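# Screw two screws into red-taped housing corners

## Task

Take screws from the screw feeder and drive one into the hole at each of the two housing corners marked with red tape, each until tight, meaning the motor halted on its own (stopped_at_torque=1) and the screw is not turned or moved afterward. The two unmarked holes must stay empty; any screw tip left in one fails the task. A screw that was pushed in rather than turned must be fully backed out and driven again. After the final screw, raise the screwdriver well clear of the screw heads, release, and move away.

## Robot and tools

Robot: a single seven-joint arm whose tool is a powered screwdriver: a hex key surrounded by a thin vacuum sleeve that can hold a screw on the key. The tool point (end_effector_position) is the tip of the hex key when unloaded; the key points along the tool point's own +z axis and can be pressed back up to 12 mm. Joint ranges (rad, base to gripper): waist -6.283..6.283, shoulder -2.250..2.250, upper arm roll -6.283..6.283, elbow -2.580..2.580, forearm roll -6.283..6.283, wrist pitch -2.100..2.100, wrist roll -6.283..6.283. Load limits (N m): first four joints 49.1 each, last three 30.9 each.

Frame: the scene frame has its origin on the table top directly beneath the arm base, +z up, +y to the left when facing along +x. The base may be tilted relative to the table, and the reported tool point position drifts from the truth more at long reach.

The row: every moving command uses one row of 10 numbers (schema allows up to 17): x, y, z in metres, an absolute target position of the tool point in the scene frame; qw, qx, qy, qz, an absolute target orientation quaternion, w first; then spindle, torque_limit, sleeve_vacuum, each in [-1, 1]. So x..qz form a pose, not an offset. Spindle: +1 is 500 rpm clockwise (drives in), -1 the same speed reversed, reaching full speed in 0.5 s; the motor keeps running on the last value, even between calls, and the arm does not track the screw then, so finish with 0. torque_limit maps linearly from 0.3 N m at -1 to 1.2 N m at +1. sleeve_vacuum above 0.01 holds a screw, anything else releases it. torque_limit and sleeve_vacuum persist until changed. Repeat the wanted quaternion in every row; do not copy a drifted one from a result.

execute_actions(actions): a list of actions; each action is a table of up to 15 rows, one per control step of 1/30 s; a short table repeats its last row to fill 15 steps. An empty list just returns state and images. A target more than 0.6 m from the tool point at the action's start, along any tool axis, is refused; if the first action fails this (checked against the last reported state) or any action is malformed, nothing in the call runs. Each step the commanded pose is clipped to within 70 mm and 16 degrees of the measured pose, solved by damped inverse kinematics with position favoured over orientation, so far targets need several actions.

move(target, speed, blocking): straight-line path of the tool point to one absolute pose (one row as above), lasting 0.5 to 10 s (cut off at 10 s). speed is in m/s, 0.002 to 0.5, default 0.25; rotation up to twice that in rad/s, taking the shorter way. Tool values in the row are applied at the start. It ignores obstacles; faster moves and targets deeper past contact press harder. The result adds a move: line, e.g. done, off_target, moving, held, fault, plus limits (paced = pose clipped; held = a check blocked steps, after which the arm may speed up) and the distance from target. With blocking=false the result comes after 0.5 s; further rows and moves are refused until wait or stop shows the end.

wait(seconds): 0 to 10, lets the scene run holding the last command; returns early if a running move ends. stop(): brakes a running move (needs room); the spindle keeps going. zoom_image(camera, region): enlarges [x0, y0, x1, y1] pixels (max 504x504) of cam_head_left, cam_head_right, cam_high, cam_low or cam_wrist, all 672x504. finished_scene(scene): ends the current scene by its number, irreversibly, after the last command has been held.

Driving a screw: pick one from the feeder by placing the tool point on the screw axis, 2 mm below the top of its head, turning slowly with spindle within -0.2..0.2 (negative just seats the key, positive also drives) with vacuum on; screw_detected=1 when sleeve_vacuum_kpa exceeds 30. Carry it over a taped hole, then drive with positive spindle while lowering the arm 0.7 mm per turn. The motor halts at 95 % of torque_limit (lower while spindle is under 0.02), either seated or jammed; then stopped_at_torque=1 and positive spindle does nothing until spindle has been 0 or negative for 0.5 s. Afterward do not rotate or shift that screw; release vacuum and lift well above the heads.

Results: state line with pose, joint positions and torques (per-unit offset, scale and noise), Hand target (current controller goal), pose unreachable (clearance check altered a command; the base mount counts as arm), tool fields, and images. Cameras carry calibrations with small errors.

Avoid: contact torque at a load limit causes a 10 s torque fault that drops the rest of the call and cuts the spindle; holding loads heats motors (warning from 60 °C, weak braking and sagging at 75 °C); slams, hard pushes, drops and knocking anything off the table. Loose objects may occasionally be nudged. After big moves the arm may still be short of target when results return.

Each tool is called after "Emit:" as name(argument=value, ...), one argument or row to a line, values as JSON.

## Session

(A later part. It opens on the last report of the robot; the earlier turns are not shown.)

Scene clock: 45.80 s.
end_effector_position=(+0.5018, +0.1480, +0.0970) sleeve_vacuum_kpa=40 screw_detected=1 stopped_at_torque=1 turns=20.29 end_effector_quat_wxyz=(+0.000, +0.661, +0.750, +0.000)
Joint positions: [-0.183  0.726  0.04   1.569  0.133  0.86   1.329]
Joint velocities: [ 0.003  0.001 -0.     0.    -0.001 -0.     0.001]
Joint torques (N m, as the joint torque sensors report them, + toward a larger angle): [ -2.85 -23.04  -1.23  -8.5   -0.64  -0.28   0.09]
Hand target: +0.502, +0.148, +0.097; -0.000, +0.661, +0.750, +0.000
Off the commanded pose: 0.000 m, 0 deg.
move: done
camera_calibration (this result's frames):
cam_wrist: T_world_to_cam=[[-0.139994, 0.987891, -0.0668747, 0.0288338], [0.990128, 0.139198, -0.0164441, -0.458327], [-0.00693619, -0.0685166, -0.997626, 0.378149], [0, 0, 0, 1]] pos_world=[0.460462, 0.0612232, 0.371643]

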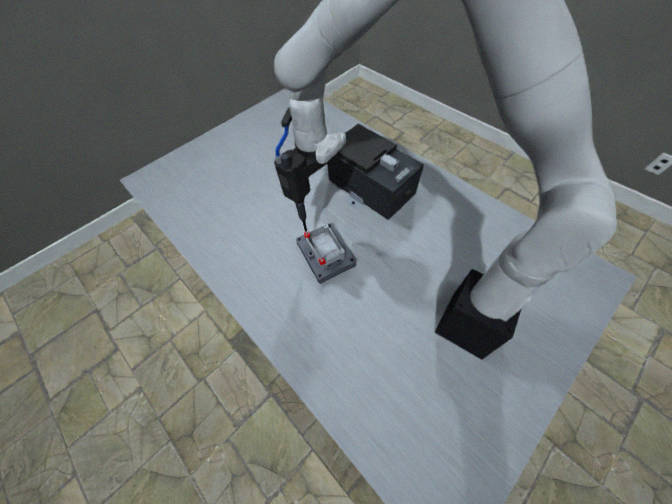

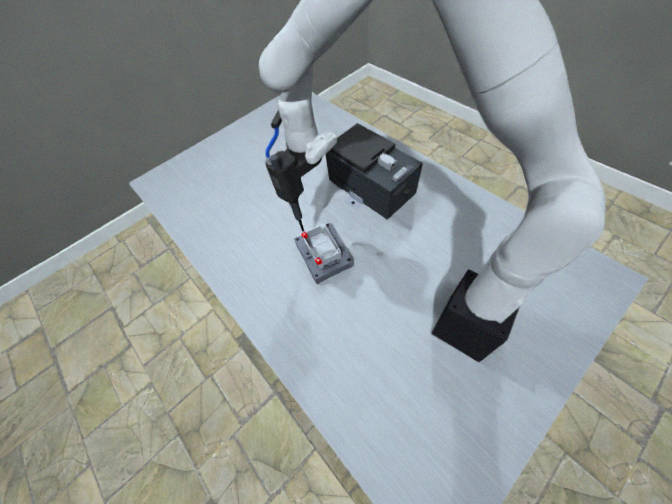

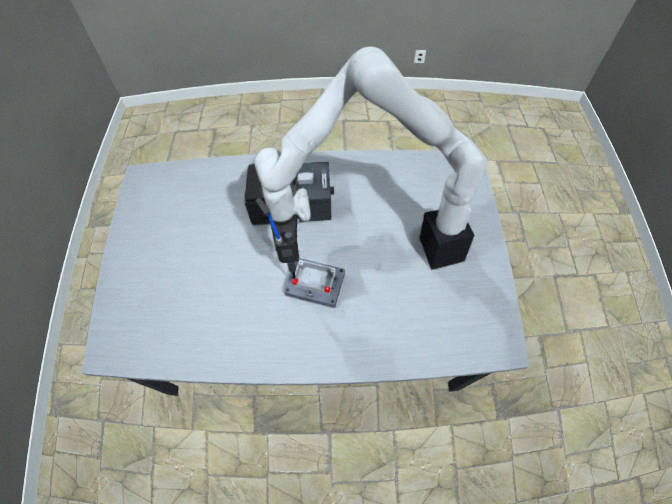

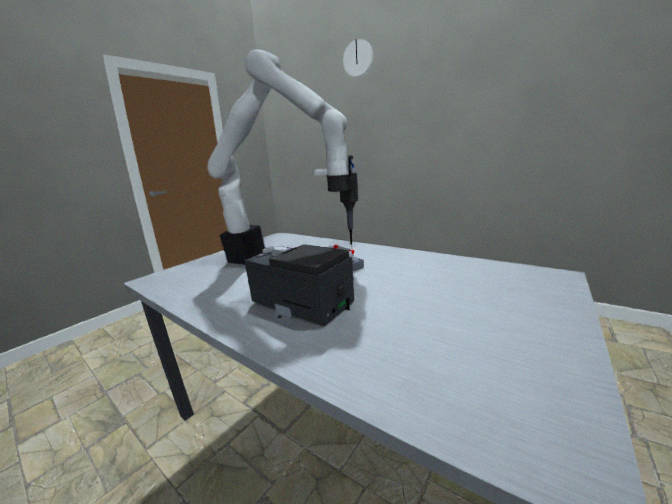

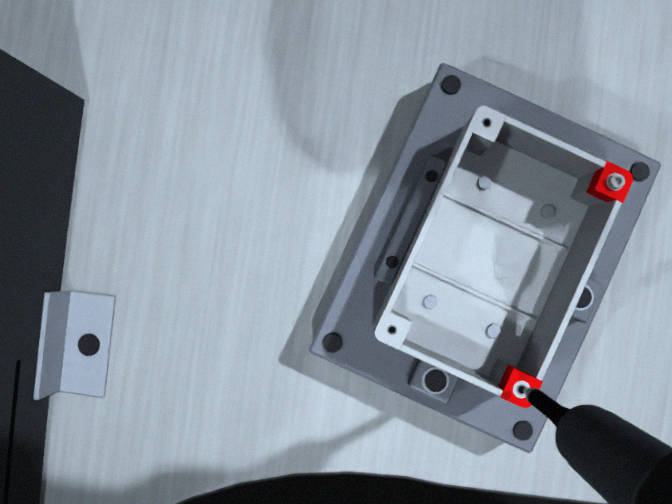

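Emit:
move(
  target=[0.5028,0.1477,0.092,0,0.661,0.75,0,0,0,1],
  speed=0.02,
)

Emit:
move(
  target=[0.5028,0.1477,0.073,0,0.661,0.75,0,0.7,0,1],
  speed=0.004,
)

Emit:
execute_actions(
  actions=[
    [[0.5028,0.1477,0.077,0,0.661,0.75,0,0,0,0]],
    [[0.5028,0.1477,0.14,0,0.661,0.75,0,0,0,0]],
    [[0.5028,0.1477,0.17,0,0.661,0.75,0,0,0,0]],
  ],
)

Scene clock: 47.07 s.
end_effector_position=(+0.5028, +0.1477, +0.0920) sleeve_vacuum_kpa=40 screw_detected=1 stopped_at_torque=1 turns=20.29 end_effector_quat_wxyz=(+0.000, +0.661, +0.750, +0.000)
Joint positions: [-0.18   0.735  0.04   1.57   0.134  0.85   1.33 ]
Joint velocities: [ 0.     0.001 -0.    -0.001  0.     0.    -0.001]
Joint torques (N m, as the joint torque sensors report them, + toward a larger angle): [ -2.95 -22.92  -1.13  -8.28  -0.67  -0.12   0.1 ]
Hand target: +0.503, +0.148, +0.092; -0.000, +0.661, +0.750, +0.000
Off the commanded pose: 0.000 m, 0 deg.
move: done
camera_calibration (this result's frames):
cam_wrist: T_world_to_cam=[[-0.139952, 0.987896, -0.066893, 0.0289392], [0.990134, 0.139155, -0.0164594, -0.459348], [-0.00695169, -0.0685365, -0.997624, 0.373142], [0, 0, 0, 1]] pos_world=[0.46146, 0.0609053, 0.366631]

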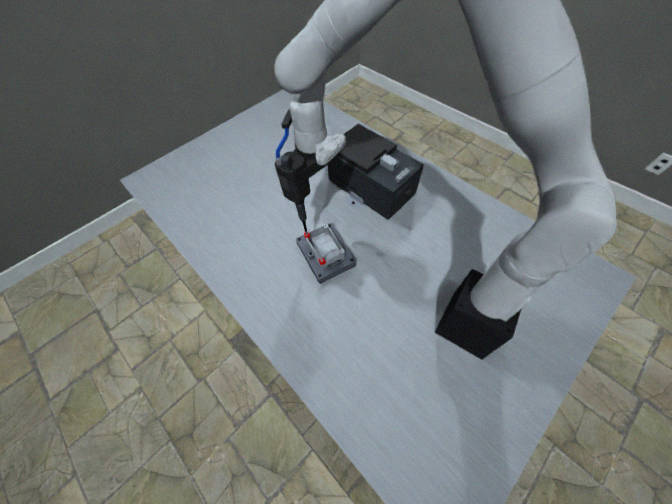

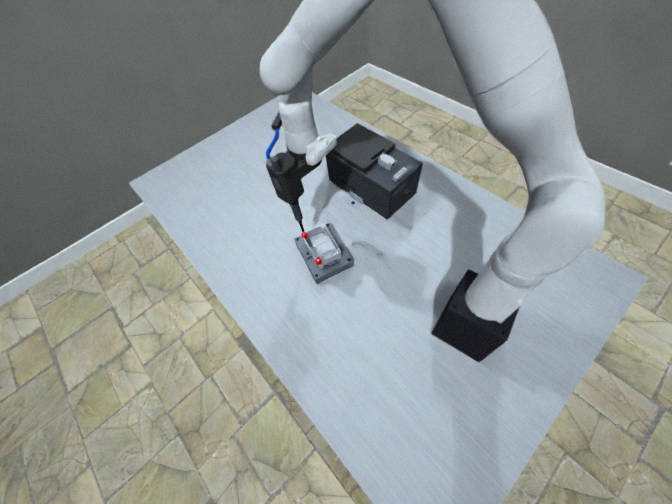

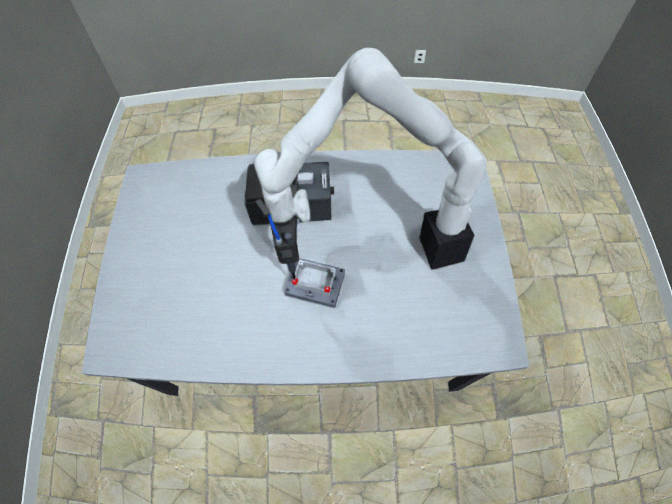

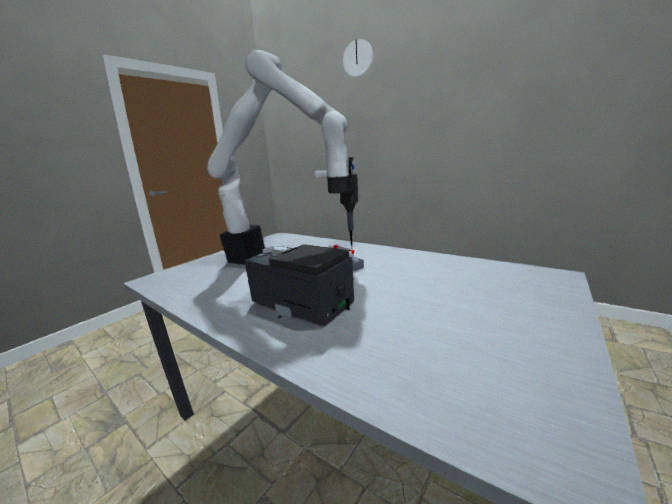

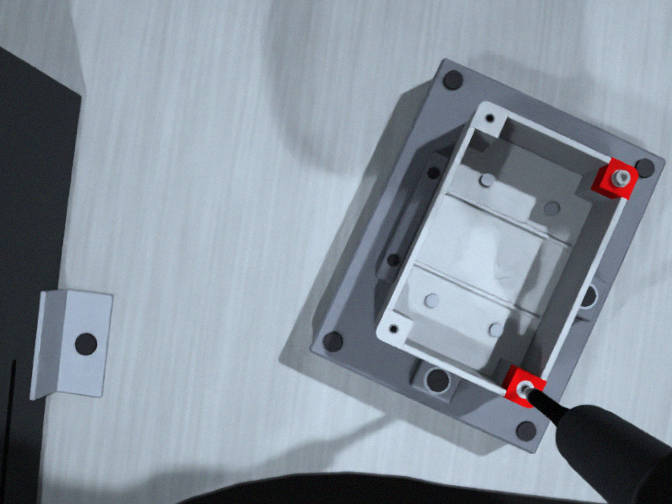

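Scene clock: 52.03 s.
end_effector_position=(+0.5031, +0.1481, +0.0744) sleeve_vacuum_kpa=40 screw_detected=1 stopped_at_torque=1 turns=41.87 end_effector_quat_wxyz=(+0.000, +0.661, +0.750, +0.001)
Joint positions: [-0.177  0.763  0.041  1.583  0.136  0.807  1.328]
Joint velocities: [-0.001 -0.    -0.    -0.     0.    -0.     0.002]
Joint torques (N m, as the joint torque sensors report them, + toward a larger angle): [ -2.62 -21.19  -0.84  -8.    -0.35  -0.83  -0.13]
Hand target: +0.503, +0.148, +0.073; -0.000, +0.661, +0.750, +0.000
Off the commanded pose: 0.002 m, 0 deg.
move: done
camera_calibration (this result's frames):
cam_wrist: T_world_to_cam=[[-0.140174, 0.987908, -0.0662501, 0.0274902], [0.99011, 0.139466, -0.0152128, -0.460105], [-0.00578926, -0.0677274, -0.997687, 0.354916], [0, 0, 0, 1]] pos_world=[0.461462, 0.0610487, 0.348917]

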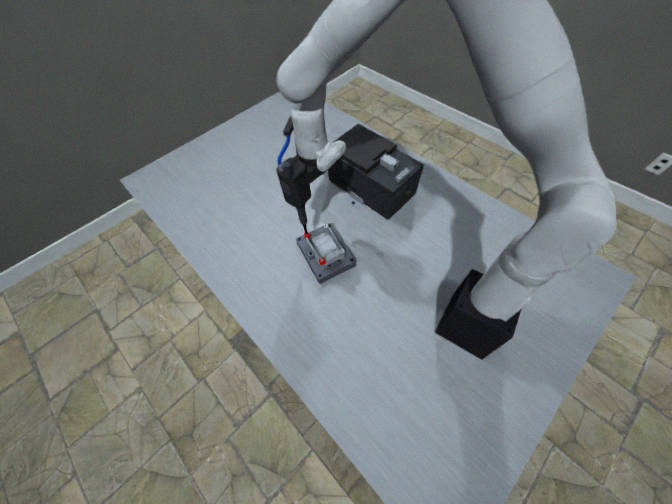

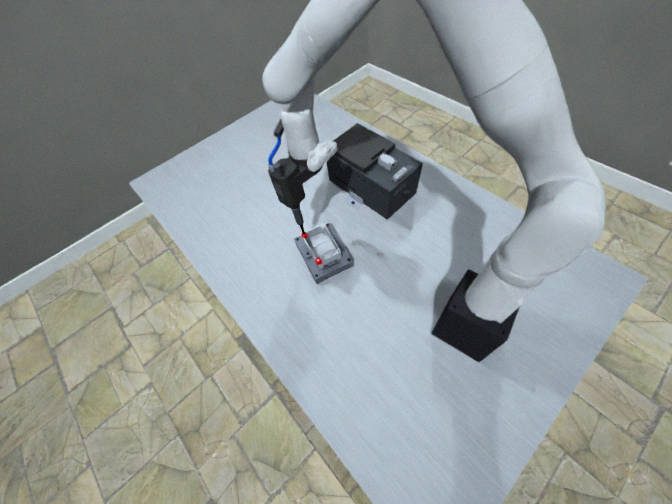

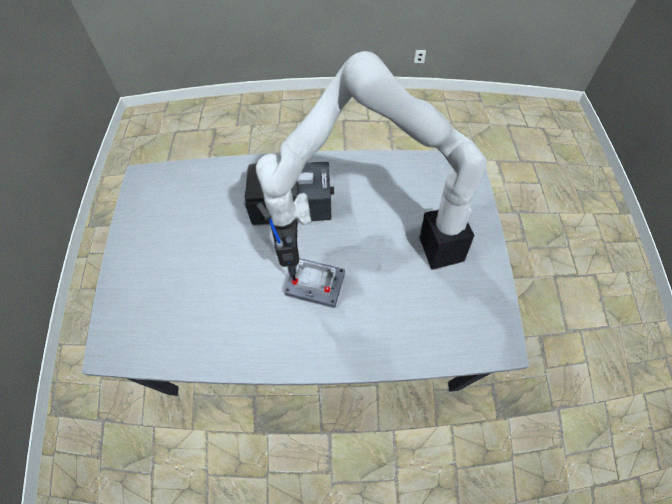

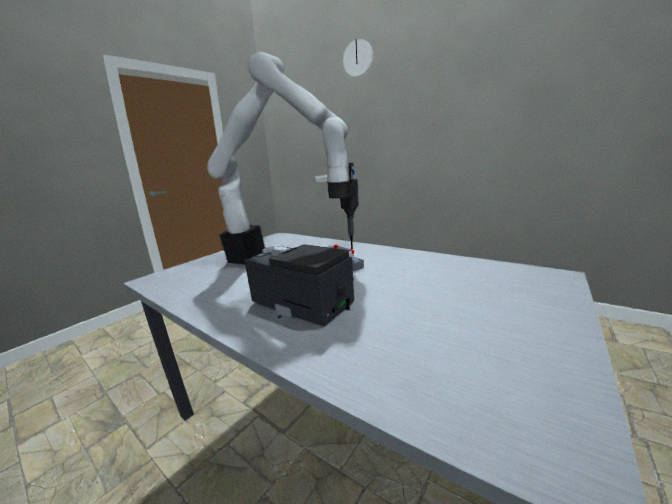

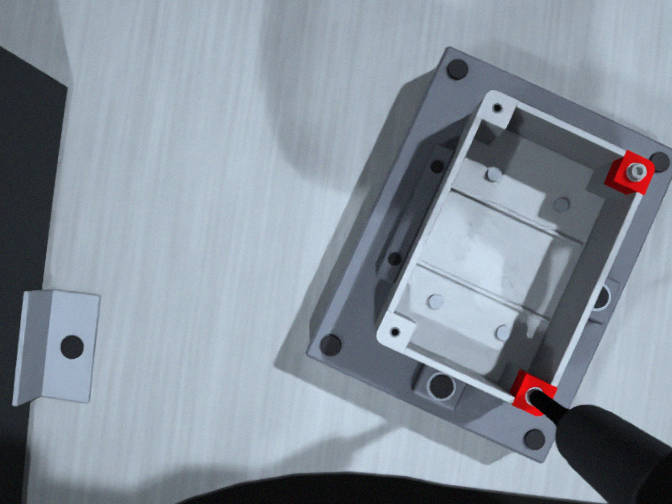

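Scene clock: 53.53 s.
end_effector_position=(+0.5028, +0.1476, +0.1700) sleeve_vacuum_kpa=0 screw_detected=0 stopped_at_torque=1 turns=41.87 end_effector_quat_wxyz=(+0.000, +0.661, +0.750, -0.000)
Joint positions: [-0.197  0.626  0.037  1.486  0.122  1.044  1.34 ]
Joint velocities: [ 0.    -0.001  0.     0.001 -0.     0.    -0.001]
Joint torques (N m, as the joint torque sensors report them, + toward a larger angle): [ -2.85 -22.24  -1.08  -9.7   -0.69  -0.21   0.01]
Hand target: +0.503, +0.148, +0.170; +0.000, +0.661, +0.750, -0.000
Off the commanded pose: 0.000 m, 0 deg.
camera_calibration (this result's frames):
cam_wrist: T_world_to_cam=[[-0.139781, 0.987912, -0.0670151, 0.0341662], [0.990158, 0.138976, -0.016544, -0.457982], [-0.00703054, -0.068668, -0.997615, 0.450941], [0, 0, 0, 1]] pos_world=[0.46142, 0.0608605, 0.444579]

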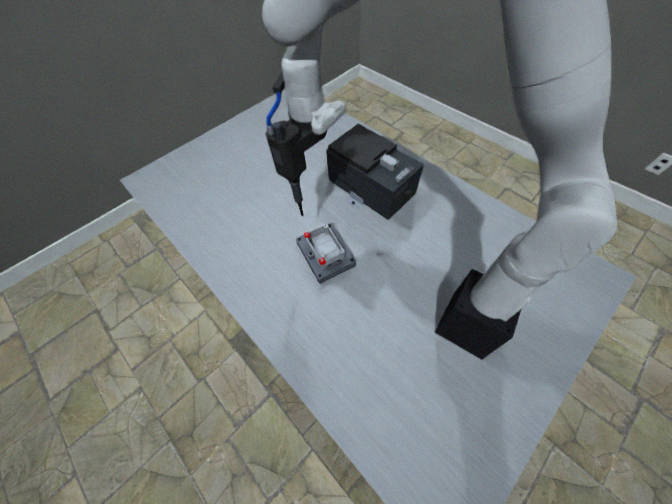

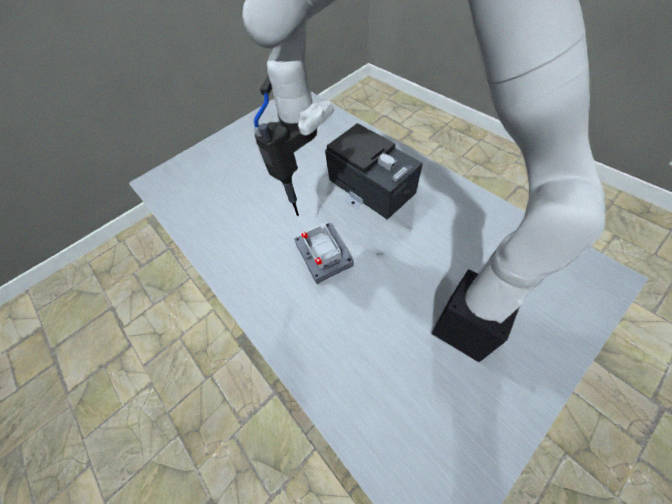

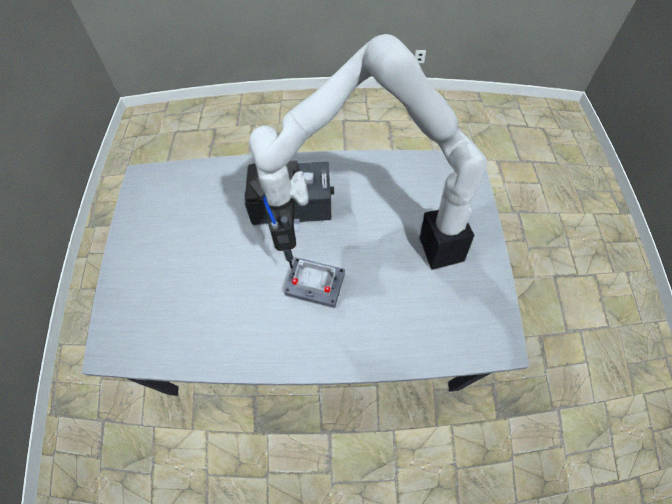

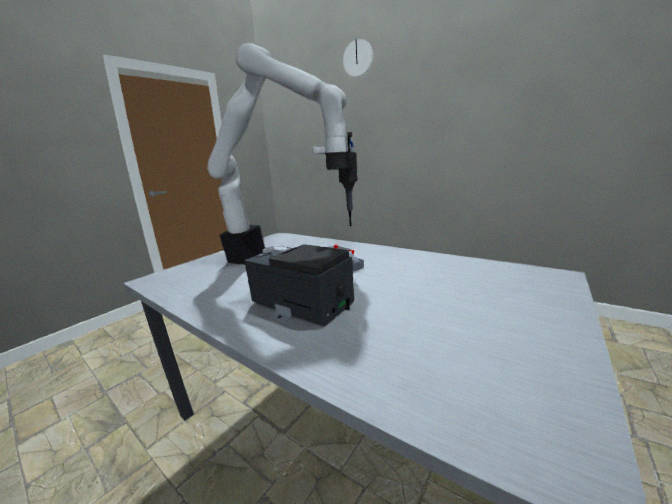

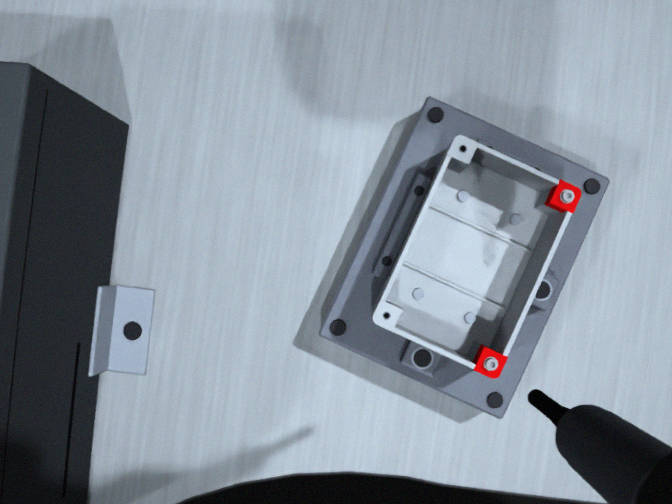

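Emit:
finished_scene(
  scene=1,
)

The scene is finished: the task was done.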